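# Move upside-down glass beaker onto a drying rack peg

## Task

Pick up the inverted beaker from the shelved bench close to the door and hang it on one of the pegs of the drying rack standing on the shelved bench close to the window, pushed on far enough that the peg supports it. The beaker must never touch the floor, must not drop more than a few centimetres and must not be knocked hard, since glass that breaks fails the task. At the end, release it and move the robot away; the beaker has to stay on the peg without the robot holding it, and the robot must not fall over or be left tilted.

## Robot and tools

ROBOT. TidyBot++: a mobile base 0.54 m long, 0.50 m wide and 0.38 m high on four powered casters, carrying one seven-joint arm with a two-finger gripper. The shoulder sits 0.12 m ahead of the base centre and 0.68 m above the floor. Cameras: base_camera (fixed on the base, 644x364 image) and wrist_camera (fisheye on the hand, 644x476, looking along the hand). The arm starts folded with the hand down; folded, the hand reaches up to 0.08 m beyond the base front and the elbow up to 1.15 m high.

FRAMES. Base frame: origin on the floor below the base centre, x forward, y left, z up. hand_pose is in this frame and marks the midpoint between the finger pads; its z axis runs out along the fingers and its y axis is the closing direction. The odometry frame equals the base frame at the start of the scene. base_odometry comes from wheel rotation, so slip shows up as travel; heading is positive to the left, range -3.142 to 3.142. base_tilt is in degrees, positive when leaning forward or right, with a fixed bias of up to about 1 degree.

execute_actions. Arguments: "actions", a list holding one action or nothing (empty just reports state and images), and "cameras", a list of "base_camera", "wrist_camera" or "all" (omitted, null or ["all"] gives both; [] gives none; an unknown name rejects the call). An action may contain "base", "joints" or both, plus optional "speeds"; its motions begin together.
- "base": exactly one key, each a relative offset from where the base last measured itself: translate_m (metres, -2 to 2, positive forward, no turning), strafe_m (metres, -2 to 2, positive left, no turning), rotate_rad (radians, -6.3 to 6.3, positive counter-clockwise seen from above, turning in place).
- "joints": a single object of absolute targets keyed by name, radians except the gripper; only named joints get new targets. joint_1_rad any angle (whole arm about vertical; positive is clockwise from above, opposite to rotate_rad). joint_2_rad shoulder, -2.249 to 2.249. joint_3_rad any angle (upper arm twist; from 3.14, positive swings a forward-bent forearm to the right). joint_4_rad elbow, -2.579 to 2.579. joint_5_rad any angle (forearm twist; positive swings a bent hand right). joint_6_rad wrist, -2.099 to 2.099. joint_7_rad any angle (hand roll; hand down, positive is counter-clockwise from above; at 1.57 fingers open left/right). gripper_pos 0 (open) to 1 (closed), unitless. Tolerances for done: ±0.039 joints 1-4, ±0.056 joints 5-7, ±0.03 gripper. Any-angle joints go the short way; for larger turns send steps below half a turn.
- "speeds": caps for this action only: translate_m and strafe_m 0.05 to 0.5 m/s, rotate_rad 0.1 to 1.57 rad/s (the top value is the default). A base move needing over 8.667 s is refused; no action runs beyond 15 s. Bad keys or values refuse the whole call and nothing moves.

RESULT LINES. State plus images, ordered as the "pictures" line lists. base_status and joint_status: "done"; "off_target" (rested away from target, may still push); "contact_stop"/"time_out" (target dropped, holds in place); "not_followed" or "joint command not followed" with a "cause:" line (arm targets withheld, usually self-collision; gripper still obeys; those targets may be retried on later actions). A base "done" only means the wheels turned enough; a blocked base can stop short yet say done. on_its_own lists uncommanded movement. motor_effort is percent of maximum, positive toward higher joint values, peak in brackets; readings are noisy and biased. "ARM HIT" means a hard hit on the base or arm. "MOTOR HOT" appears at 60 °C; at 75 °C an "OVER-TEMPERATURE FAULT" lets the arm sag and unfinished keys read "limit_stop_at_motor_heat" (resend). A torque fault (joints 1-4 above 104.5 N m, joints 5-7 above 51.3 N m; warnings at 56.7 and 29.4) halts arm and gripper for 10 s and skips the rest of the call; the base keeps going. Held weight adds torque.

OTHER TOOLS. wait: "seconds" 0 to 10; nothing new is commanded. zoom_image: "camera" (base_camera or wrist_camera) and "region" [x0, y0, x1, y1] in pixels of that camera's latest full image, origin top-left, at most 504x504. finished_scene: "scene", the current scene's number; it is final and reports success, so call it only once the beaker hangs on its own.

ARM GEOMETRY. Upper arm 0.42 m, forearm 0.31 m, hand 0.31 m to the hand point. With joint_1_rad 0, joint_3_rad 3.14 and joint_5_rad 0 the arm moves in the base's x-z plane; angles from vertical (positive leaning forward): upper arm = joint_2_rad, forearm = joint_2_rad - joint_4_rad, hand = that minus joint_6_rad. Forward reach from the shoulder is the sum of length·sin(angle), height the sum of length·cos(angle). A downward hand reaches at most about 0.94 m high, only near the base. Joints move up to 1.39 rad/s (1.22 for joints 5-7).

GRIPPER. Pad gap is roughly 85·(1 - gripper_pos) mm. At 1 each finger squeezes about 96-120 N continuously; "done" at 1 means empty, "off_target" means something is held. Closed tips stick out about 20 mm past the hand point.

ACCURACY. Friction leaves the hand a centimetre or two off, more when extended; resending a target changes nothing. Correct by commanding last command + (wanted - read) for each joint. With a load the arm sags; never command a joint to its own reading while holding. hand_pose itself may be off; trust the images. Odometry drifts several centimetres and degrees over many moves. Camera calibrations are approximate, worse for the wrist camera.

CAUTIONS. Keep the arm clear of the base (no check prevents that). Do not drive while the arm is caught on something high, and avoid sideways force on a raised hand: the robot can tip; back away or retract to recover. Set the beaker down gently, lower it slowly onto the peg, open the gripper, withdraw, then drive clear. A passing disturbance may nudge loose objects.

Each tool is called after "Request:" as a command line: name --argument value for each argument, lists and objects as JSON in quotes; but a table of rows of numbers goes row by row, as --pt "numbers of a row", without its own name.

## Session

I'll start by looking at the current state and images.

Request:
execute_actions --actions '[]'

Scene clock: 0.00 s.
base_odometry: x=+0.000 y=+0.000 heading=+0.000 (m, m, rad; odometry frame)
base_tilt: forward=+0.1 right=+0.4 (deg)
base_status: not commanded
joint_positions: joint_1_rad=-0.030 joint_2_rad=-0.377 joint_3_rad=+3.113 joint_4_rad=-2.500 joint_5_rad=-0.047 joint_6_rad=-0.910 joint_7_rad=+1.535 gripper_pos=+0.000
joint_status: not commanded
motor_effort: joint_1_rad=+1 joint_2_rad=+0 joint_3_rad=+1 joint_4_rad=+17 joint_5_rad=+0 joint_6_rad=+2 joint_7_rad=-1 (%)
hand_pose: x=+0.2643 y=+0.0202 z=+0.5986 quat_wxyz=(-0.016, +0.998, -0.003, +0.053) (m; base frame)
pictures: base_camera, wrist_camera
Images, in order (width x height): base_camera 644x364, wrist_camera 644x476.

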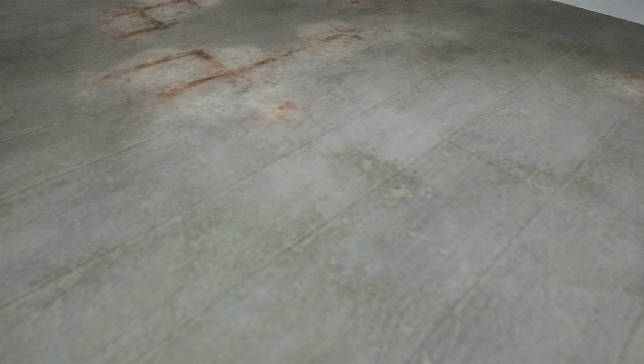

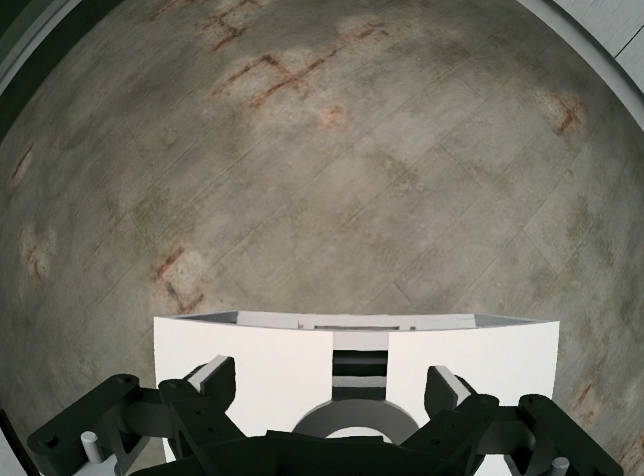

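Request:
execute_actions --actions '[{"joints": {"joint_6_rad": 0.45}}]' --cameras '["wrist_camera"]'

Scene clock: 1.83 s.
base_odometry: x=+0.000 y=+0.000 heading=+0.000 (m, m, rad; odometry frame)
base_tilt: forward=+0.0 right=+0.4 (deg)
base_status: not commanded
joint_positions: joint_1_rad=-0.030 joint_2_rad=-0.377 joint_3_rad=+3.113 joint_4_rad=-2.498 joint_5_rad=-0.047 joint_6_rad=+0.450 joint_7_rad=+1.535 gripper_pos=+0.000
joint_status: all done
motor_effort: joint_1_rad=+0(0) joint_2_rad=-5(5) joint_3_rad=+0(1) joint_4_rad=+21(22) joint_5_rad=+0(0) joint_6_rad=+9(8) joint_7_rad=+0(1) (%)
hand_pose: x=+0.5409 y=+0.0209 z=+0.8770 quat_wxyz=(-0.034, +0.742, -0.011, +0.670) (m; base frame)
pictures: wrist_camera
camera_calibration (this result's frames):
wrist_camera: T_world_to_cam=[[0.0398674, -0.999017, -0.0193832, 0.0151856], [-0.0683548, 0.0166264, -0.997523, 0.976833], [0.996864, 0.0410936, -0.0676247, -0.352229], [0, 0, 0, 1]] pos_world=[0.417291, 0.0134038, 0.950888]
Images, in order (width x height): wrist_camera 644x476.

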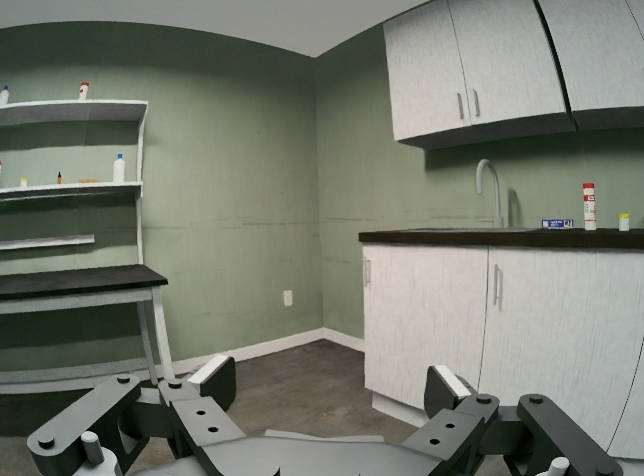

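Request:
execute_actions --actions '[{"base": {"rotate_rad": 1.0}}]' --cameras '["wrist_camera"]'

Scene clock: 3.87 s.
base_odometry: x=+0.000 y=+0.000 heading=+0.999 (m, m, rad; odometry frame)
base_tilt: forward=+0.0 right=+0.5 (deg)
base_status: done
joint_positions: joint_1_rad=-0.030 joint_2_rad=-0.377 joint_3_rad=+3.113 joint_4_rad=-2.498 joint_5_rad=-0.047 joint_6_rad=+0.450 joint_7_rad=+1.535 gripper_pos=+0.000
joint_status: not commanded
motor_effort: joint_1_rad=+0(1) joint_2_rad=-6(5) joint_3_rad=+1(2) joint_4_rad=+21(22) joint_5_rad=+0(0) joint_6_rad=+9(9) joint_7_rad=+0(0) (%)
hand_pose: x=+0.5409 y=+0.0209 z=+0.8770 quat_wxyz=(-0.034, +0.742, -0.011, +0.670) (m; base frame)
pictures: wrist_camera
camera_calibration (this result's frames):
wrist_camera: T_world_to_cam=[[0.0398674, -0.999017, -0.019383, 0.0151854], [-0.0683548, 0.0166262, -0.997523, 0.976833], [0.996864, 0.0410935, -0.0676247, -0.352229], [0, 0, 0, 1]] pos_world=[0.417291, 0.0134038, 0.950888]
Images, in order (width x height): wrist_camera 644x476.

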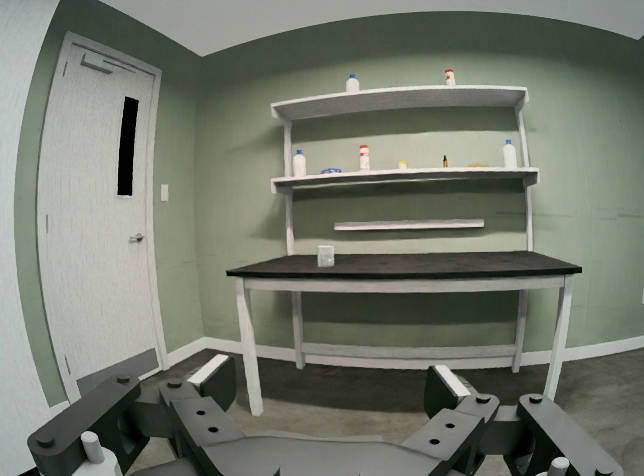

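Request:
zoom_image --camera "wrist_camera" --region '[220, 200, 460, 320]'

Request:
execute_actions --actions '[{"joints": {"joint_1_rad": -1.6}}]' --cameras '["wrist_camera"]'

Region (220, 200, 460, 320) of wrist_camera's 644x476 image, scaled by 2.100.

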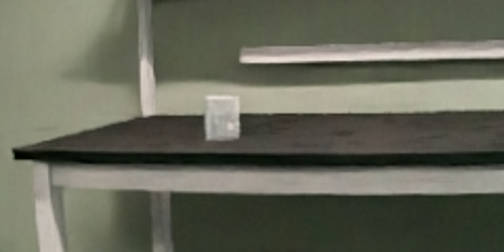

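Scene clock: 6.83 s.
base_odometry: x=+0.000 y=+0.000 heading=+0.999 (m, m, rad; odometry frame)
base_tilt: forward=+0.0 right=+0.4 (deg)
base_status: not commanded
joint_positions: joint_1_rad=-1.576 joint_2_rad=-0.377 joint_3_rad=+3.113 joint_4_rad=-2.498 joint_5_rad=-0.047 joint_6_rad=+0.450 joint_7_rad=+1.535 gripper_pos=+0.000
joint_status: all done
motor_effort: joint_1_rad=+1(0) joint_2_rad=-5(5) joint_3_rad=+0(1) joint_4_rad=+21(21) joint_5_rad=+0(0) joint_6_rad=+8(9) joint_7_rad=-1(0) (%)
hand_pose: x=+0.1087 y=+0.4223 z=+0.8770 quat_wxyz=(-0.492, +0.539, +0.510, +0.456) (m; base frame)
pictures: wrist_camera
camera_calibration (this result's frames):
wrist_camera: T_world_to_cam=[[0.999702, 0.0148525, -0.0193834, -0.0990346], [-0.0183321, -0.0679175, -0.997523, 0.97088], [-0.0161322, 0.99758, -0.0676249, -0.231683], [0, 0, 0, 1]] pos_world=[0.113066, 0.298533, 0.950888]
Images, in order (width x height): wrist_camera 644x476.

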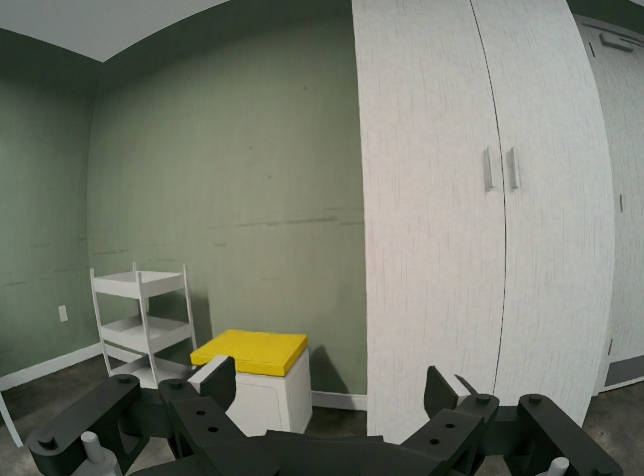

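Request:
execute_actions --actions '[{"joints": {"joint_1_rad": -3.1}}]' --cameras '["wrist_camera"]'

Scene clock: 9.70 s.
base_odometry: x=+0.000 y=+0.000 heading=+0.999 (m, m, rad; odometry frame)
base_tilt: forward=+0.1 right=+0.4 (deg)
base_status: not commanded
joint_positions: joint_1_rad=-3.076 joint_2_rad=-0.377 joint_3_rad=+3.113 joint_4_rad=-2.498 joint_5_rad=-0.047 joint_6_rad=+0.450 joint_7_rad=+1.535 gripper_pos=+0.000
joint_status: all done
motor_effort: joint_1_rad=+1(1) joint_2_rad=-4(5) joint_3_rad=+0(1) joint_4_rad=+21(22) joint_5_rad=+0(0) joint_6_rad=+8(8) joint_7_rad=+0(1) (%)
hand_pose: x=-0.3030 y=+0.0196 z=+0.8770 quat_wxyz=(-0.671, +0.047, +0.740, -0.001) (m; base frame)
pictures: wrist_camera
camera_calibration (this result's frames):
wrist_camera: T_world_to_cam=[[0.0559435, 0.998246, -0.0193835, 0.0132728], [0.06645, -0.0230935, -0.997522, 0.960791], [-0.99622, 0.0545168, -0.0676254, -0.115052], [0, 0, 0, 1]] pos_world=[-0.179204, 0.0152107, 0.950888]
Images, in order (width x height): wrist_camera 644x476.

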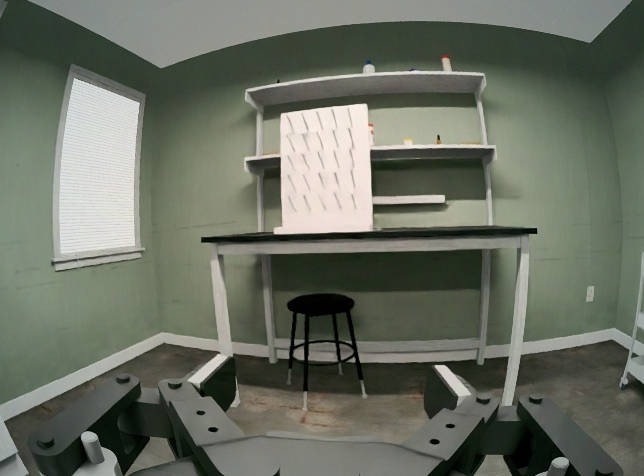

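Request:
zoom_image --camera "wrist_camera" --region '[240, 80, 420, 260]'

Region (240, 80, 420, 260) of wrist_camera's 644x476 image, scaled by 2.800.

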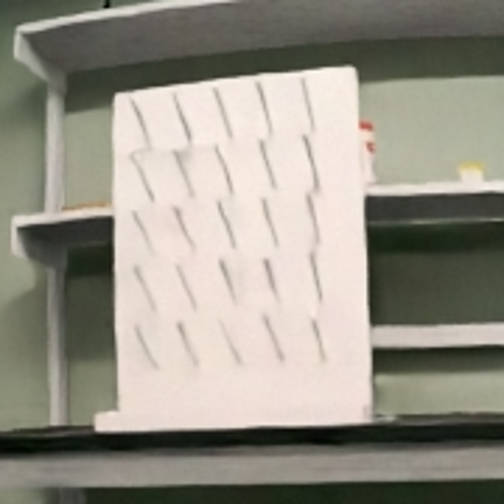

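Request:
execute_actions --actions '[{"base": {"translate_m": 1.05}, "joints": {"joint_1_rad": 0.0, "joint_6_rad": 0.2}}]'

Scene clock: 17.83 s.
base_odometry: x=+0.567 y=+0.884 heading=+1.000 (m, m, rad; odometry frame)
base_tilt: forward=+0.2 right=+0.5 (deg)
base_status: done
joint_positions: joint_1_rad=-0.024 joint_2_rad=-0.376 joint_3_rad=+3.113 joint_4_rad=-2.498 joint_5_rad=-0.047 joint_6_rad=+0.225 joint_7_rad=+1.535 gripper_pos=+0.000
joint_status: all done
motor_effort: joint_1_rad=+0(1) joint_2_rad=-4(9) joint_3_rad=+1(1) joint_4_rad=+21(21) joint_5_rad=+0(0) joint_6_rad=+8(9) joint_7_rad=+0(0) (%)
hand_pose: x=+0.5263 y=+0.0202 z=+0.8081 quat_wxyz=(-0.030, +0.813, -0.012, +0.582) (m; base frame)
pictures: base_camera, wrist_camera
camera_calibration (this result's frames):
wrist_camera: T_world_to_cam=[[0.0363688, -0.999109, -0.0214275, 0.0172275], [-0.290535, 0.00994456, -0.956813, 0.991295], [0.956173, 0.0410235, -0.289914, -0.141243], [0, 0, 0, 1]] pos_world=[0.422432, 0.0131485, 0.907904]
Images, in order (width x height): base_camera 644x364, wrist_camera 644x476.

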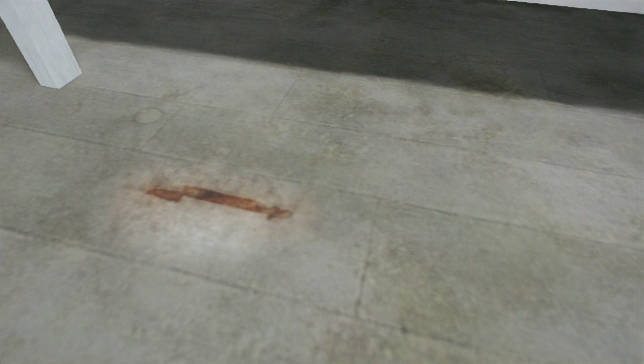

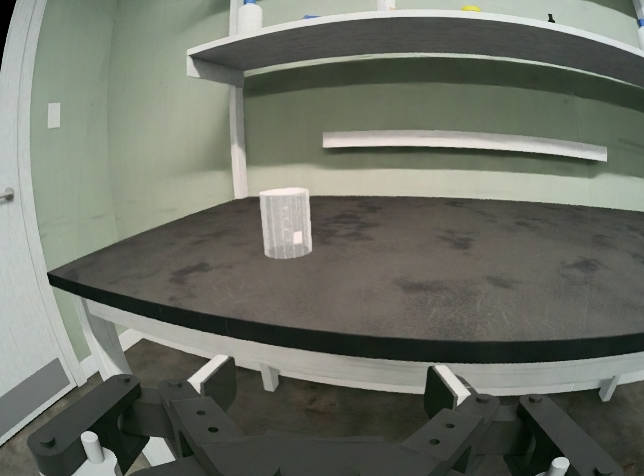

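Request:
zoom_image --camera "wrist_camera" --region '[220, 160, 380, 280]'

Region (220, 160, 380, 280) of wrist_camera's 644x476 image, scaled by 3.150; it fills the top 378 rows of this view, and the rest is white.

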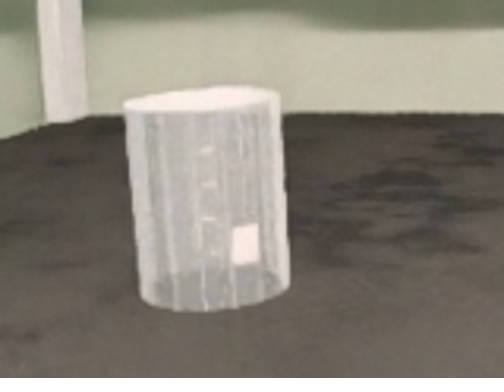

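Request:
execute_actions --actions '[{"base": {"strafe_m": 0.105}, "joints": {"joint_1_rad": 0.024, "joint_2_rad": -0.1, "joint_3_rad": 3.168, "joint_4_rad": -1.365, "joint_5_rad": 0.047, "joint_6_rad": -1.525, "joint_7_rad": 1.605}}]'

Scene clock: 23.30 s.
base_odometry: x=+0.478 y=+0.941 heading=+1.000 (m, m, rad; odometry frame)
base_tilt: forward=+0.2 right=+0.3 (deg)
base_status: done
joint_positions: joint_1_rad=-0.004 joint_2_rad=-0.113 joint_3_rad=+3.139 joint_4_rad=-1.375 joint_5_rad=+0.018 joint_6_rad=-1.504 joint_7_rad=+1.576 gripper_pos=+0.000
joint_status: all done
motor_effort: joint_1_rad=+1(0) joint_2_rad=-13(14) joint_3_rad=+0(2) joint_4_rad=+20(23) joint_5_rad=+0(0) joint_6_rad=+4(8) joint_7_rad=-1(1) (%)
hand_pose: x=+0.4852 y=-0.0020 z=+0.9058 quat_wxyz=(+0.009, +0.982, +0.004, +0.187) (m; base frame)
pictures: base_camera, wrist_camera
camera_calibration (this result's frames):
wrist_camera: T_world_to_cam=[[0.0511518, -0.998238, 0.0300604, -0.0551633], [-0.916412, -0.0588802, -0.395882, 0.868498], [0.396954, -0.00729767, -0.917809, 0.767245], [0, 0, 0, 1]] pos_world=[0.494162, 0.00167036, 1.04967]
Images, in order (width x height): base_camera 644x364, wrist_camera 644x476.

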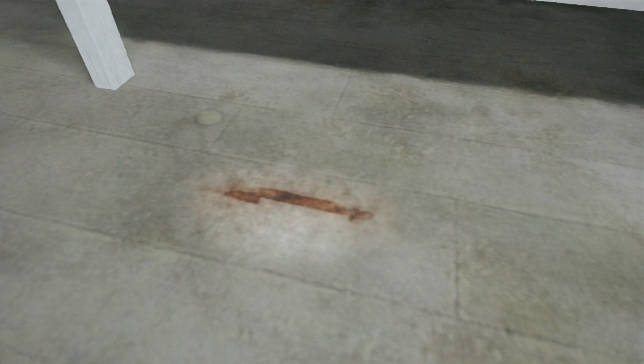

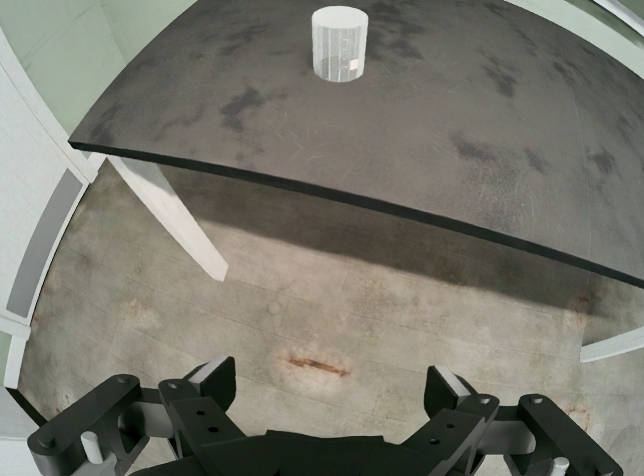

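Request:
execute_actions --actions '[{"base": {"translate_m": 0.34}}]'

Scene clock: 25.63 s.
base_odometry: x=+0.662 y=+1.228 heading=+1.001 (m, m, rad; odometry frame)
base_tilt: forward=+0.1 right=+0.4 (deg)
base_status: done
joint_positions: joint_1_rad=-0.003 joint_2_rad=-0.096 joint_3_rad=+3.140 joint_4_rad=-1.374 joint_5_rad=+0.019 joint_6_rad=-1.505 joint_7_rad=+1.576 gripper_pos=+0.000
joint_status: not commanded
motor_effort: joint_1_rad=+1(0) joint_2_rad=-13(17) joint_3_rad=+0(1) joint_4_rad=+20(20) joint_5_rad=+0(0) joint_6_rad=+3(4) joint_7_rad=+0(0) (%)
hand_pose: x=+0.4890 y=-0.0031 z=+0.8999 quat_wxyz=(+0.010, +0.984, +0.003, +0.178) (m; base frame)
pictures: base_camera, wrist_camera
camera_calibration (this result's frames):
wrist_camera: T_world_to_cam=[[0.0492915, -0.998327, 0.0302283, -0.0555266], [-0.923187, -0.0570902, -0.380086, 0.858669], [0.381176, -0.00917138, -0.924457, 0.774005], [0, 0, 0, 1]] pos_world=[0.500417, 0.000686594, 1.04358]
Images, in order (width x height): base_camera 644x364, wrist_camera 644x476.

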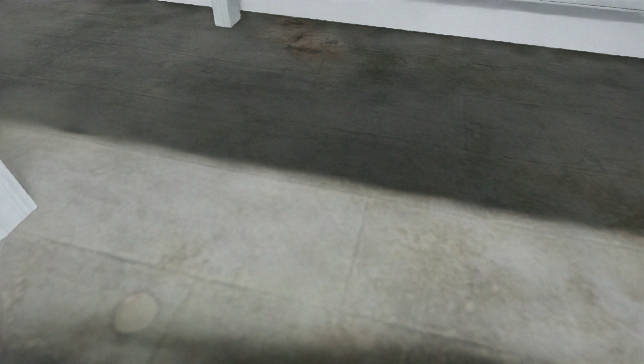

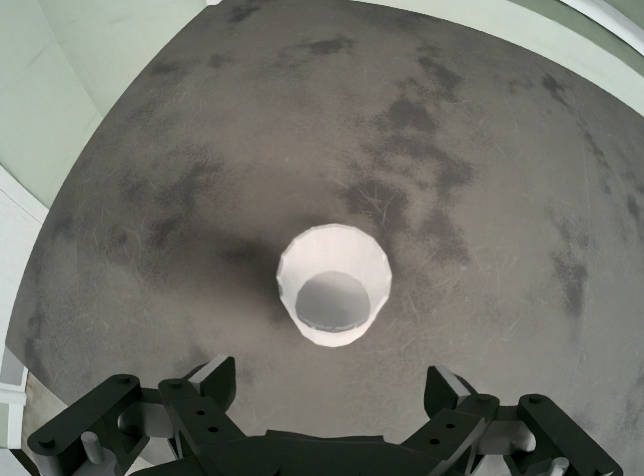

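Request:
zoom_image --camera "wrist_camera" --region '[200, 200, 480, 420]'

Region (200, 200, 480, 420) of wrist_camera's 644x476 image, scaled by 1.800; it fills the top 396 rows of this view, and the rest is white.

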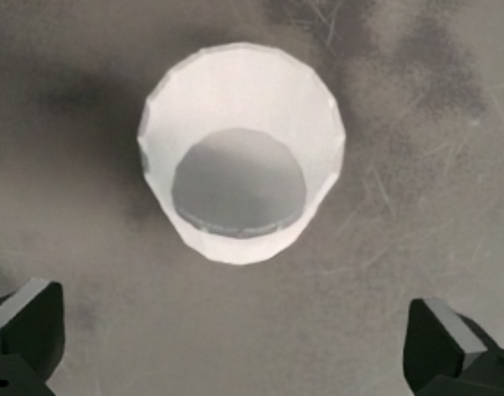

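Request:
execute_actions --actions '[{"joints": {"joint_4_rad": -1.64, "joint_6_rad": -1.238}}]' --cameras '["wrist_camera"]'

Scene clock: 29.60 s.
base_odometry: x=+0.662 y=+1.228 heading=+1.001 (m, m, rad; odometry frame)
base_tilt: forward=+0.1 right=+0.4 (deg)
base_status: not commanded
joint_positions: joint_1_rad=-0.003 joint_2_rad=-0.096 joint_3_rad=+3.140 joint_4_rad=-1.631 joint_5_rad=+0.019 joint_6_rad=-1.261 joint_7_rad=+1.576 gripper_pos=+0.000
joint_status: all done
motor_effort: joint_1_rad=+1(0) joint_2_rad=-15(15) joint_3_rad=+0(0) joint_4_rad=+20(21) joint_5_rad=+0(0) joint_6_rad=+3(4) joint_7_rad=-1(0) (%)
hand_pose: x=+0.4982 y=-0.0028 z=+0.8188 quat_wxyz=(+0.010, +0.985, +0.006, +0.172) (m; base frame)
pictures: wrist_camera
camera_calibration (this result's frames):
wrist_camera: T_world_to_cam=[[0.0543255, -0.998062, 0.03035, -0.0558354], [-0.927949, -0.0616865, -0.367566, 0.828444], [0.368726, -0.00819511, -0.929502, 0.705854], [0, 0, 0, 1]] pos_world=[0.511521, 0.00116115, 0.962296]
Images, in order (width x height): wrist_camera 644x476.

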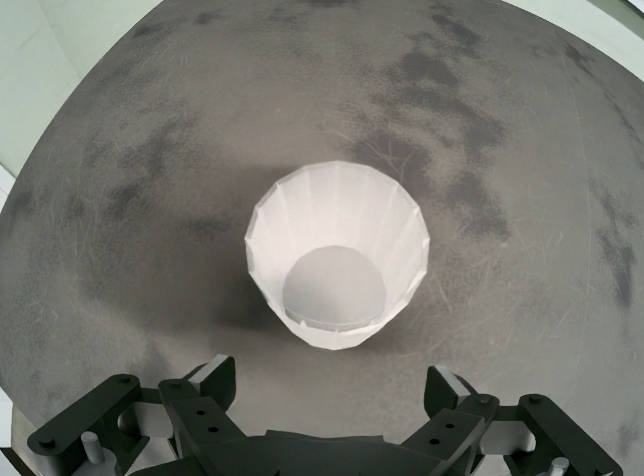

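Request:
execute_actions --actions '[{"base": {"translate_m": 0.06}, "speeds": {"translate_m": 0.08}}]' --cameras '["wrist_camera"]'

Scene clock: 31.47 s.
base_odometry: x=+0.694 y=+1.278 heading=+1.002 (m, m, rad; odometry frame)
base_tilt: forward=+0.0 right=+0.4 (deg)
base_status: done
joint_positions: joint_1_rad=-0.002 joint_2_rad=-0.098 joint_3_rad=+3.140 joint_4_rad=-1.632 joint_5_rad=+0.019 joint_6_rad=-1.260 joint_7_rad=+1.576 gripper_pos=+0.000
joint_status: not commanded
motor_effort: joint_1_rad=+0(0) joint_2_rad=-14(16) joint_3_rad=+0(1) joint_4_rad=+20(21) joint_5_rad=+0(0) joint_6_rad=+3(4) joint_7_rad=+0(0) (%)
hand_pose: x=+0.4981 y=-0.0029 z=+0.8197 quat_wxyz=(+0.010, +0.985, +0.006, +0.173) (m; base frame)
pictures: wrist_camera
camera_calibration (this result's frames):
wrist_camera: T_world_to_cam=[[0.0539527, -0.998076, 0.0305625, -0.0559775], [-0.926773, -0.0614455, -0.370563, 0.830598], [0.371727, -0.00833161, -0.928305, 0.704283], [0, 0, 0, 1]] pos_world=[0.510994, 0.00103449, 0.963289]
Images, in order (width x height): wrist_camera 644x476.

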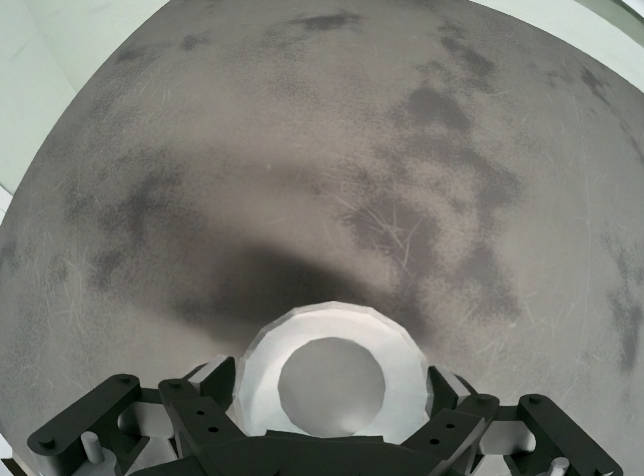

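Request:
execute_actions --actions '[{"joints": {"gripper_pos": 0.35}}]' --cameras '["wrist_camera"]'

Scene clock: 32.43 s.
base_odometry: x=+0.694 y=+1.278 heading=+1.002 (m, m, rad; odometry frame)
base_tilt: forward=+0.0 right=+0.4 (deg)
base_status: not commanded
joint_positions: joint_1_rad=-0.002 joint_2_rad=-0.101 joint_3_rad=+3.140 joint_4_rad=-1.633 joint_5_rad=+0.020 joint_6_rad=-1.258 joint_7_rad=+1.576 gripper_pos=+0.216
joint_status: gripper_pos off_target (ended at +0.216, target +0.350)
motor_effort: joint_1_rad=+0(1) joint_2_rad=-13(15) joint_3_rad=+0(0) joint_4_rad=+19(21) joint_5_rad=+0(0) joint_6_rad=+2(3) joint_7_rad=+0(0) (%)
hand_pose: x=+0.4981 y=-0.0030 z=+0.8206 quat_wxyz=(+0.010, +0.984, +0.006, +0.175) (m; base frame)
pictures: wrist_camera
camera_calibration (this result's frames):
wrist_camera: T_world_to_cam=[[0.0537792, -0.998073, 0.0309416, -0.056309], [-0.925233, -0.0614609, -0.374387, 0.833308], [0.375568, -0.00849395, -0.926756, 0.701929], [0, 0, 0, 1]] pos_world=[0.51041, 0.000977454, 0.96424]
Images, in order (width x height): wrist_camera 644x476.

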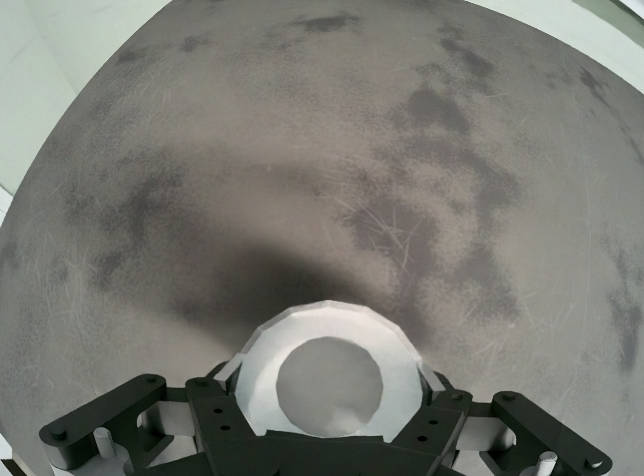

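Request:
execute_actions --actions '[{"joints": {"joint_4_rad": -1.52, "joint_6_rad": -1.39, "gripper_pos": 0.45}}]' --cameras '["wrist_camera"]'

Scene clock: 33.63 s.
base_odometry: x=+0.694 y=+1.278 heading=+1.002 (m, m, rad; odometry frame)
base_tilt: forward=+0.1 right=+0.4 (deg)
base_status: not commanded
joint_positions: joint_1_rad=-0.002 joint_2_rad=-0.099 joint_3_rad=+3.140 joint_4_rad=-1.532 joint_5_rad=+0.020 joint_6_rad=-1.371 joint_7_rad=+1.576 gripper_pos=+0.216
joint_status: gripper_pos off_target (ended at +0.216, target +0.450); the others done
motor_effort: joint_1_rad=+1(0) joint_2_rad=-15(16) joint_3_rad=+0(0) joint_4_rad=+21(23) joint_5_rad=+0(0) joint_6_rad=+4(3) joint_7_rad=+0(1) (%)
hand_pose: x=+0.4921 y=-0.0032 z=+0.8502 quat_wxyz=(+0.010, +0.986, +0.005, +0.168) (m; base frame)
pictures: wrist_camera
camera_calibration (this result's frames):
wrist_camera: T_world_to_cam=[[0.0520143, -0.998194, 0.0300524, -0.05547], [-0.930533, -0.0593681, -0.361363, 0.830367], [0.362495, -0.00916869, -0.931941, 0.742414], [0, 0, 0, 1]] pos_world=[0.506448, 0.000734437, 0.993617]
Images, in order (width x height): wrist_camera 644x476.

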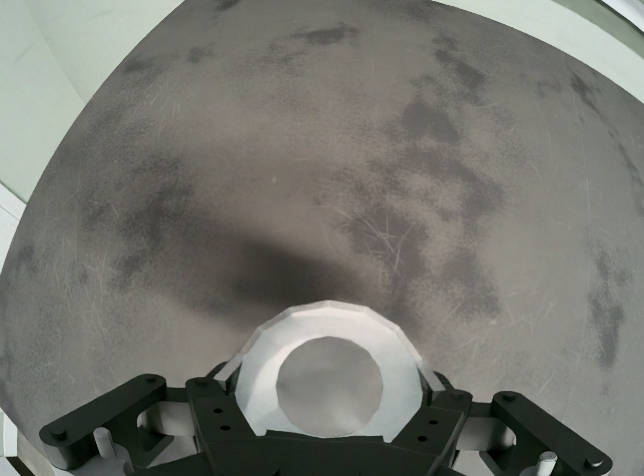

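Request:
execute_actions --actions '[{"base": {"translate_m": -2.0}, "joints": {"joint_2_rad": -0.3}}]' --cameras '["wrist_camera"]'

Request:
execute_actions --actions '[{"base": {"rotate_rad": 2.9}, "joints": {"joint_6_rad": -0.5}, "speeds": {"rotate_rad": 1.0}}]'

Scene clock: 40.30 s.
base_odometry: x=-0.385 y=-0.406 heading=+1.001 (m, m, rad; odometry frame)
base_tilt: forward=+0.0 right=+0.4 (deg)
base_status: done
joint_positions: joint_1_rad=+0.000 joint_2_rad=-0.299 joint_3_rad=+3.144 joint_4_rad=-1.530 joint_5_rad=+0.023 joint_6_rad=-1.375 joint_7_rad=+1.576 gripper_pos=+0.216
joint_status: all done
motor_effort: joint_1_rad=+1(1) joint_2_rad=-8(19) joint_3_rad=+0(2) joint_4_rad=+21(22) joint_5_rad=+0(1) joint_6_rad=+5(6) joint_7_rad=-1(1) (%)
hand_pose: x=+0.4504 y=-0.0063 z=+0.9213 quat_wxyz=(+0.012, +0.964, +0.001, +0.265) (m; base frame)
pictures: wrist_camera
camera_calibration (this result's frames):
wrist_camera: T_world_to_cam=[[0.0387662, -0.998396, 0.0412661, -0.0628399], [-0.841531, -0.0548879, -0.537413, 0.939209], [0.538816, -0.0138932, -0.842309, 0.661767], [0, 0, 0, 1]] pos_world=[0.436239, -0.00199375, 1.06475]
Images, in order (width x height): wrist_camera 644x476.

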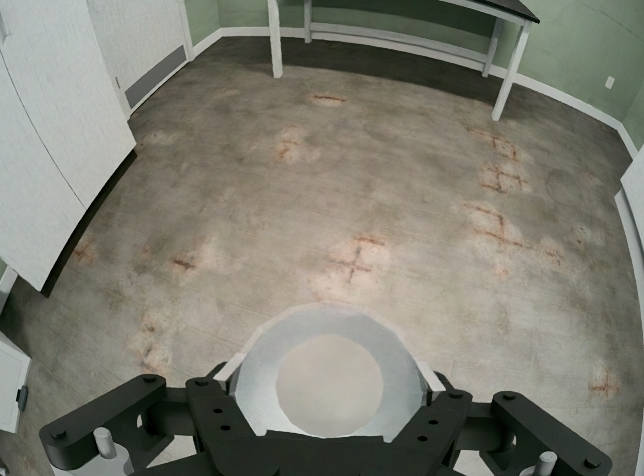

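Scene clock: 44.13 s.
base_odometry: x=-0.385 y=-0.406 heading=-2.382 (m, m, rad; odometry frame)
base_tilt: forward=+0.1 right=+0.4 (deg)
base_status: done
joint_positions: joint_1_rad=+0.003 joint_2_rad=-0.297 joint_3_rad=+3.149 joint_4_rad=-1.526 joint_5_rad=+0.023 joint_6_rad=-0.505 joint_7_rad=+1.576 gripper_pos=+0.216
joint_status: all done
motor_effort: joint_1_rad=+0(2) joint_2_rad=-10(12) joint_3_rad=+0(2) joint_4_rad=+24(25) joint_5_rad=+0(1) joint_6_rad=+9(10) joint_7_rad=-1(1) (%)
hand_pose: x=+0.5995 y=-0.0082 z=+1.1388 quat_wxyz=(+0.015, +0.762, +0.001, +0.647) (m; base frame)
pictures: base_camera, wrist_camera
camera_calibration (this result's frames):
wrist_camera: T_world_to_cam=[[-0.00302839, -0.997578, 0.0694893, -0.0866168], [-0.130974, -0.0684953, -0.989017, 1.26958], [0.991381, -0.0120964, -0.130449, -0.317315], [0, 0, 0, 1]] pos_world=[0.4806, -0.00328503, 1.22026]
Images, in order (width x height): base_camera 644x364, wrist_camera 644x476.

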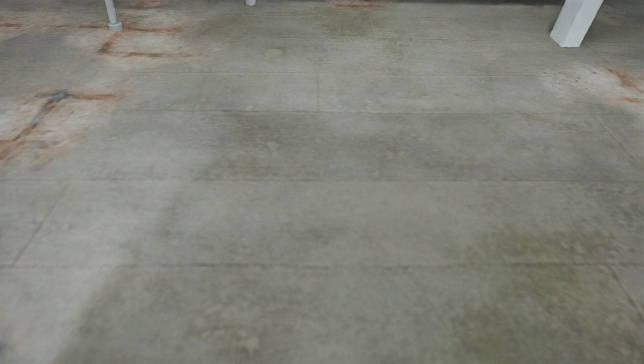

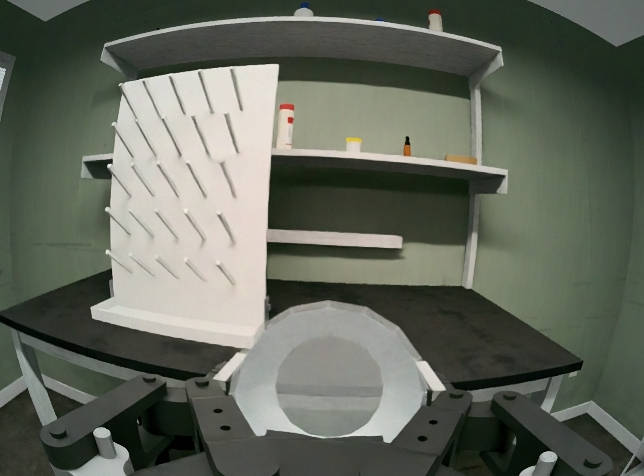

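Request:
zoom_image --camera "wrist_camera" --region '[60, 140, 300, 360]'

Region (60, 140, 300, 360) of wrist_camera's 644x476 image, scaled by 2.100; it fills the top 462 rows of this view, and the rest is white.

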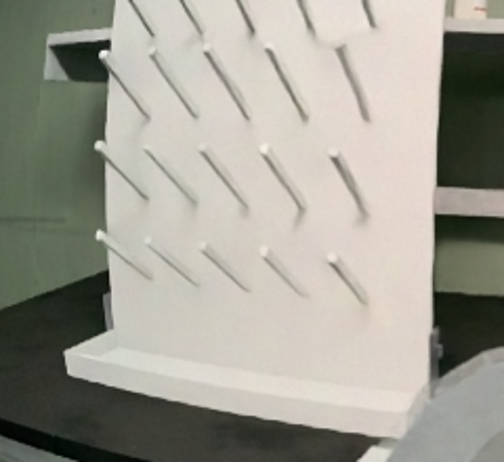

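Request:
execute_actions --actions '[{"base": {"strafe_m": 0.21}, "joints": {"joint_1_rad": 0.0, "joint_3_rad": 3.125, "joint_4_rad": -1.475, "joint_5_rad": -0.025, "joint_6_rad": -0.63}, "speeds": {"strafe_m": 0.3}}]' --cameras '["wrist_camera"]'

Request:
execute_actions --actions '[{"base": {"translate_m": 0.25}, "speeds": {"translate_m": 0.3}}]'

Scene clock: 48.93 s.
base_odometry: x=-0.240 y=-0.558 heading=-2.381 (m, m, rad; odometry frame)
base_tilt: forward=+0.2 right=+0.4 (deg)
base_status: done
joint_positions: joint_1_rad=+0.003 joint_2_rad=-0.297 joint_3_rad=+3.140 joint_4_rad=-1.488 joint_5_rad=+0.001 joint_6_rad=-0.620 joint_7_rad=+1.576 gripper_pos=+0.216
joint_status: all done
motor_effort: joint_1_rad=+1(1) joint_2_rad=-10(11) joint_3_rad=+1(3) joint_4_rad=+24(25) joint_5_rad=+0(0) joint_6_rad=+10(9) joint_7_rad=+0(0) (%)
hand_pose: x=+0.5904 y=+0.0003 z=+1.1266 quat_wxyz=(+0.003, +0.787, +0.002, +0.617) (m; base frame)
pictures: wrist_camera
camera_calibration (this result's frames):
wrist_camera: T_world_to_cam=[[0.016512, -0.998602, 0.050222, -0.067091], [-0.205509, -0.052546, -0.977244, 1.28766], [0.978516, 0.00581514, -0.206089, -0.216988], [0, 0, 0, 1]] pos_world=[0.47806, 0.00192601, 1.21701]
Images, in order (width x height): wrist_camera 644x476.

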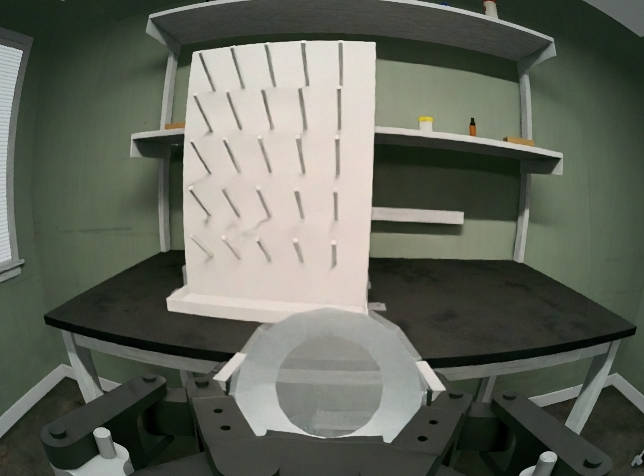

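Scene clock: 50.73 s.
base_odometry: x=-0.421 y=-0.731 heading=-2.381 (m, m, rad; odometry frame)
base_tilt: forward=+0.1 right=+0.4 (deg)
base_status: done
joint_positions: joint_1_rad=+0.003 joint_2_rad=-0.292 joint_3_rad=+3.140 joint_4_rad=-1.488 joint_5_rad=+0.001 joint_6_rad=-0.620 joint_7_rad=+1.576 gripper_pos=+0.216
joint_status: not commanded
motor_effort: joint_1_rad=+1(0) joint_2_rad=-10(13) joint_3_rad=+0(1) joint_4_rad=+24(25) joint_5_rad=+0(1) joint_6_rad=+10(10) joint_7_rad=+0(0) (%)
hand_pose: x=+0.5923 y=+0.0003 z=+1.1246 quat_wxyz=(+0.003, +0.788, +0.002, +0.616) (m; base frame)
pictures: base_camera, wrist_camera
camera_calibration (this result's frames):
wrist_camera: T_world_to_cam=[[0.0167493, -0.998605, 0.0500738, -0.066995], [-0.20965, -0.0524751, -0.976367, 1.28765], [0.977633, 0.00585552, -0.210236, -0.214112], [0, 0, 0, 1]] pos_world=[0.4804, 0.0019217, 1.21556]
Images, in order (width x height): base_camera 644x364, wrist_camera 644x476.

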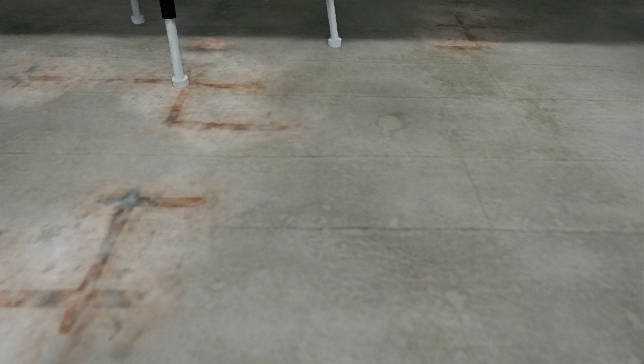

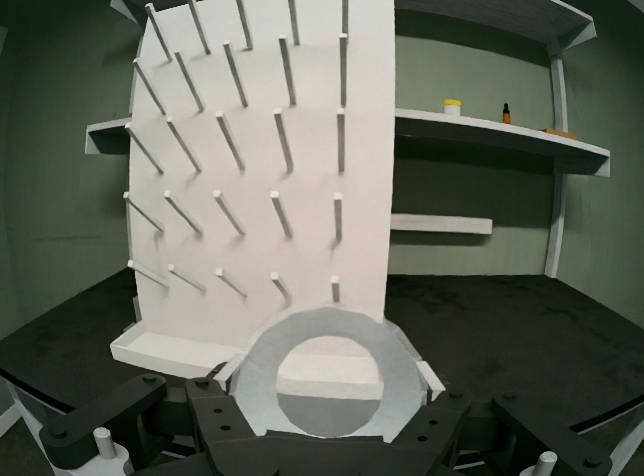

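Request:
zoom_image --camera "wrist_camera" --region '[200, 90, 420, 320]'

Region (200, 90, 420, 320) of wrist_camera's 644x476 image, scaled by 2.191; it fills the left 482 columns of this view, and the rest is white.

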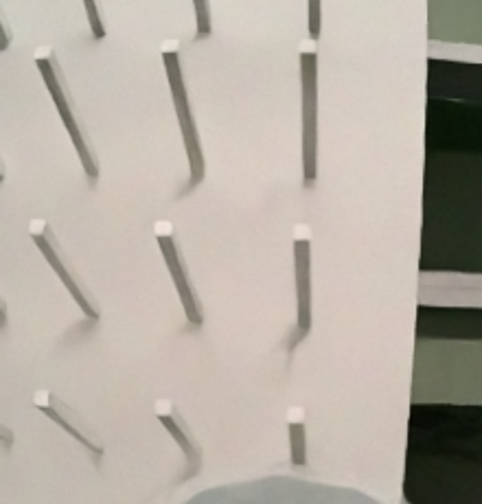

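Request:
execute_actions --actions '[{"base": {"translate_m": 0.17}, "joints": {"joint_3_rad": 3.14, "joint_5_rad": 0.0, "joint_7_rad": 1.575}, "speeds": {"translate_m": 0.2}}]' --cameras '["wrist_camera"]'

Scene clock: 53.83 s.
base_odometry: x=-0.544 y=-0.848 heading=-2.381 (m, m, rad; odometry frame)
base_tilt: forward=+0.1 right=+0.4 (deg)
base_status: done
joint_positions: joint_1_rad=+0.003 joint_2_rad=-0.292 joint_3_rad=+3.140 joint_4_rad=-1.487 joint_5_rad=+0.001 joint_6_rad=-0.620 joint_7_rad=+1.576 gripper_pos=+0.216
joint_status: all done
motor_effort: joint_1_rad=+0(1) joint_2_rad=-10(13) joint_3_rad=+0(1) joint_4_rad=+24(25) joint_5_rad=+0(1) joint_6_rad=+10(9) joint_7_rad=-1(0) (%)
hand_pose: x=+0.5922 y=+0.0003 z=+1.1249 quat_wxyz=(+0.003, +0.788, +0.002, +0.616) (m; base frame)
pictures: wrist_camera
camera_calibration (this result's frames):
wrist_camera: T_world_to_cam=[[0.0167247, -0.998605, 0.0500835, -0.0670021], [-0.209159, -0.0524765, -0.976473, 1.28772], [0.977739, 0.00585581, -0.209745, -0.214555], [0, 0, 0, 1]] pos_world=[0.480236, 0.00192246, 1.21577]
Images, in order (width x height): wrist_camera 644x476.

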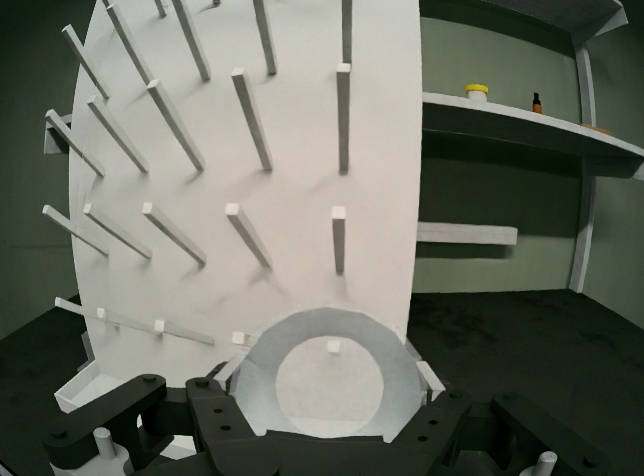

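Request:
zoom_image --camera "wrist_camera" --region '[190, 190, 470, 450]'

Region (190, 190, 470, 450) of wrist_camera's 644x476 image, scaled by 1.800; it fills the top 468 rows of this view, and the rest is white.

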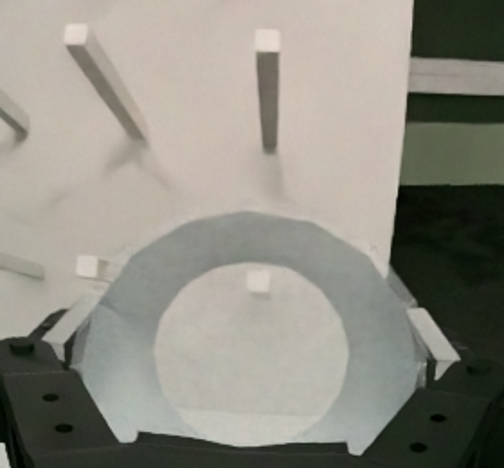

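Request:
execute_actions --actions '[{"base": {"translate_m": 0.07}, "speeds": {"translate_m": 0.08}}]' --cameras '["wrist_camera"]'

Scene clock: 56.47 s.
base_odometry: x=-0.595 y=-0.897 heading=-2.381 (m, m, rad; odometry frame)
base_tilt: forward=+0.1 right=+0.5 (deg)
base_status: done
joint_positions: joint_1_rad=+0.003 joint_2_rad=-0.293 joint_3_rad=+3.140 joint_4_rad=-1.487 joint_5_rad=+0.001 joint_6_rad=-0.620 joint_7_rad=+1.576 gripper_pos=+0.216
joint_status: not commanded
motor_effort: joint_1_rad=+0(1) joint_2_rad=-11(13) joint_3_rad=+0(1) joint_4_rad=+24(25) joint_5_rad=+0(1) joint_6_rad=+10(10) joint_7_rad=-1(0) (%)
hand_pose: x=+0.5919 y=+0.0003 z=+1.1253 quat_wxyz=(+0.003, +0.788, +0.002, +0.616) (m; base frame)
pictures: wrist_camera
camera_calibration (this result's frames):
wrist_camera: T_world_to_cam=[[0.0166898, -0.998605, 0.0500972, -0.0670073], [-0.208488, -0.0524785, -0.976616, 1.28774], [0.977883, 0.00585486, -0.209073, -0.215014], [0, 0, 0, 1]] pos_world=[0.479854, 0.00192356, 1.21603]
Images, in order (width x height): wrist_camera 644x476.

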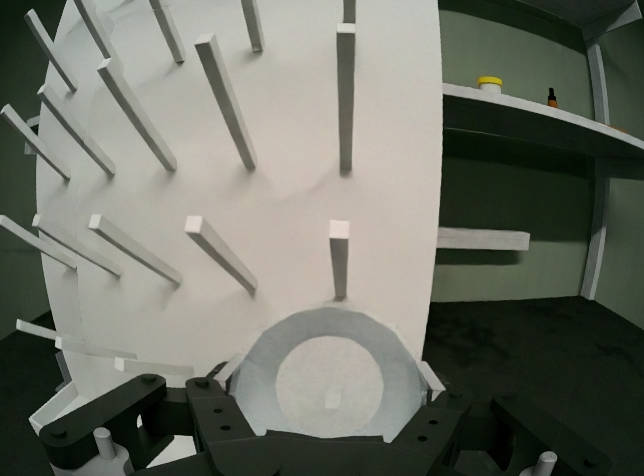

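Request:
zoom_image --camera "wrist_camera" --region '[170, 200, 470, 450]'

Region (170, 200, 470, 450) of wrist_camera's 644x476 image, scaled by 1.680.

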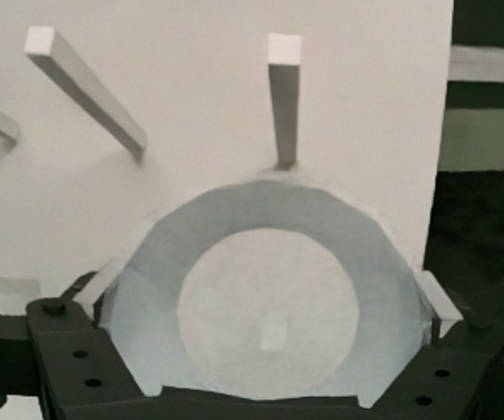

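Request:
execute_actions --actions '[{"base": {"translate_m": 0.015}, "joints": {"joint_4_rad": -1.615, "joint_6_rad": -0.485}, "speeds": {"translate_m": 0.05}}]' --cameras '["wrist_camera"]'

Scene clock: 58.20 s.
base_odometry: x=-0.606 y=-0.908 heading=-2.381 (m, m, rad; odometry frame)
base_tilt: forward=+0.0 right=+0.3 (deg)
base_status: done
joint_positions: joint_1_rad=+0.003 joint_2_rad=-0.294 joint_3_rad=+3.140 joint_4_rad=-1.617 joint_5_rad=+0.001 joint_6_rad=-0.516 joint_7_rad=+1.576 gripper_pos=+0.216
joint_status: all done
motor_effort: joint_1_rad=+0(1) joint_2_rad=-11(12) joint_3_rad=+0(1) joint_4_rad=+24(26) joint_5_rad=+0(0) joint_6_rad=+9(10) joint_7_rad=-1(0) (%)
hand_pose: x=+0.6018 y=+0.0003 z=+1.0793 quat_wxyz=(+0.003, +0.795, +0.002, +0.606) (m; base frame)
pictures: wrist_camera
camera_calibration (this result's frames):
wrist_camera: T_world_to_cam=[[0.0180308, -0.998603, 0.0496622, -0.0652105], [-0.232451, -0.0524961, -0.97119, 1.25345], [0.972441, 0.0059673, -0.233073, -0.20514], [0, 0, 0, 1]] pos_world=[0.492029, 0.00190599, 1.17277]
Images, in order (width x height): wrist_camera 644x476.

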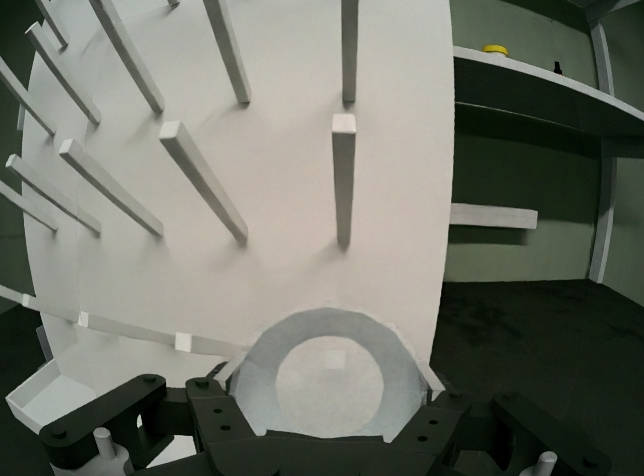

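Request:
execute_actions --actions '[{"base": {"translate_m": 0.017}, "speeds": {"translate_m": 0.05}}]' --cameras '[]'

Request:
execute_actions --actions '[{"joints": {"joint_4_rad": -1.677, "joint_6_rad": -0.426}}]' --cameras '["wrist_camera"]'

Scene clock: 59.57 s.
base_odometry: x=-0.618 y=-0.919 heading=-2.381 (m, m, rad; odometry frame)
base_tilt: forward=+0.1 right=+0.4 (deg)
base_status: done
joint_positions: joint_1_rad=+0.003 joint_2_rad=-0.295 joint_3_rad=+3.140 joint_4_rad=-1.617 joint_5_rad=+0.001 joint_6_rad=-0.515 joint_7_rad=+1.576 gripper_pos=+0.216
joint_status: not commanded
motor_effort: joint_1_rad=+0(0) joint_2_rad=-11(13) joint_3_rad=+0(1) joint_4_rad=+25(25) joint_5_rad=+0(0) joint_6_rad=+9(10) joint_7_rad=+0(1) (%)
hand_pose: x=+0.6017 y=+0.0003 z=+1.0796 quat_wxyz=(+0.003, +0.795, +0.002, +0.607) (m; base frame)
pictures: none
No camera images: the call's "cameras" was empty. Leave "cameras" out to get every camera's image.

Scene clock: 60.37 s.
base_odometry: x=-0.618 y=-0.919 heading=-2.381 (m, m, rad; odometry frame)
base_tilt: forward=+0.0 right=+0.4 (deg)
base_status: not commanded
joint_positions: joint_1_rad=+0.003 joint_2_rad=-0.294 joint_3_rad=+3.140 joint_4_rad=-1.678 joint_5_rad=+0.001 joint_6_rad=-0.457 joint_7_rad=+1.576 gripper_pos=+0.216
joint_status: all done
motor_effort: joint_1_rad=+1(0) joint_2_rad=-11(12) joint_3_rad=+0(0) joint_4_rad=+25(25) joint_5_rad=+0(0) joint_6_rad=+9(10) joint_7_rad=-1(0) (%)
hand_pose: x=+0.6058 y=+0.0003 z=+1.0603 quat_wxyz=(+0.003, +0.796, +0.002, +0.606) (m; base frame)
pictures: wrist_camera
camera_calibration (this result's frames):
wrist_camera: T_world_to_cam=[[0.018169, -0.998601, 0.0496512, -0.0644093], [-0.233753, -0.0525257, -0.970876, 1.23643], [0.972126, 0.00603375, -0.23438, -0.21186], [0, 0, 0, 1]] pos_world=[0.496145, 0.00190368, 1.15397]
Images, in order (width x height): wrist_camera 644x476.

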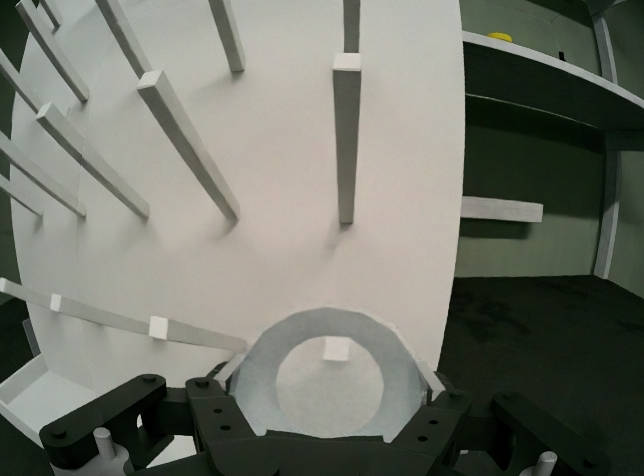

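Request:
zoom_image --camera "wrist_camera" --region '[130, 280, 470, 450]'

Region (130, 280, 470, 450) of wrist_camera's 644x476 image, scaled by 1.482.

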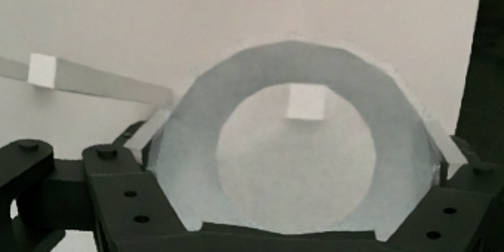

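Request:
execute_actions --actions '[{"joints": {"joint_4_rad": -1.687}}]' --cameras '["wrist_camera"]'

Scene clock: 62.60 s.
base_odometry: x=-0.618 y=-0.919 heading=-2.381 (m, m, rad; odometry frame)
base_tilt: forward=+0.1 right=+0.4 (deg)
base_status: not commanded
joint_positions: joint_1_rad=+0.003 joint_2_rad=-0.294 joint_3_rad=+3.140 joint_4_rad=-1.684 joint_5_rad=+0.001 joint_6_rad=-0.456 joint_7_rad=+1.576 gripper_pos=+0.216
joint_status: all done
motor_effort: joint_1_rad=+0(1) joint_2_rad=-11(11) joint_3_rad=+0(0) joint_4_rad=+25(26) joint_5_rad=+0(0) joint_6_rad=+9(9) joint_7_rad=+0(1) (%)
hand_pose: x=+0.6057 y=+0.0003 z=+1.0564 quat_wxyz=(+0.003, +0.797, +0.002, +0.603) (m; base frame)
pictures: wrist_camera
camera_calibration (this result's frames):
wrist_camera: T_world_to_cam=[[0.0184728, -0.998602, 0.049526, -0.0642643], [-0.239727, -0.0525133, -0.969419, 1.23466], [0.970665, 0.00603517, -0.240362, -0.205457], [0, 0, 0, 1]] pos_world=[0.496599, 0.00190168, 1.1507]
Images, in order (width x height): wrist_camera 644x476.

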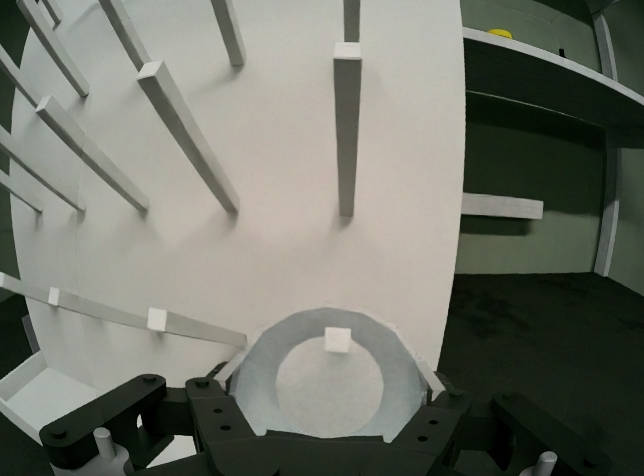

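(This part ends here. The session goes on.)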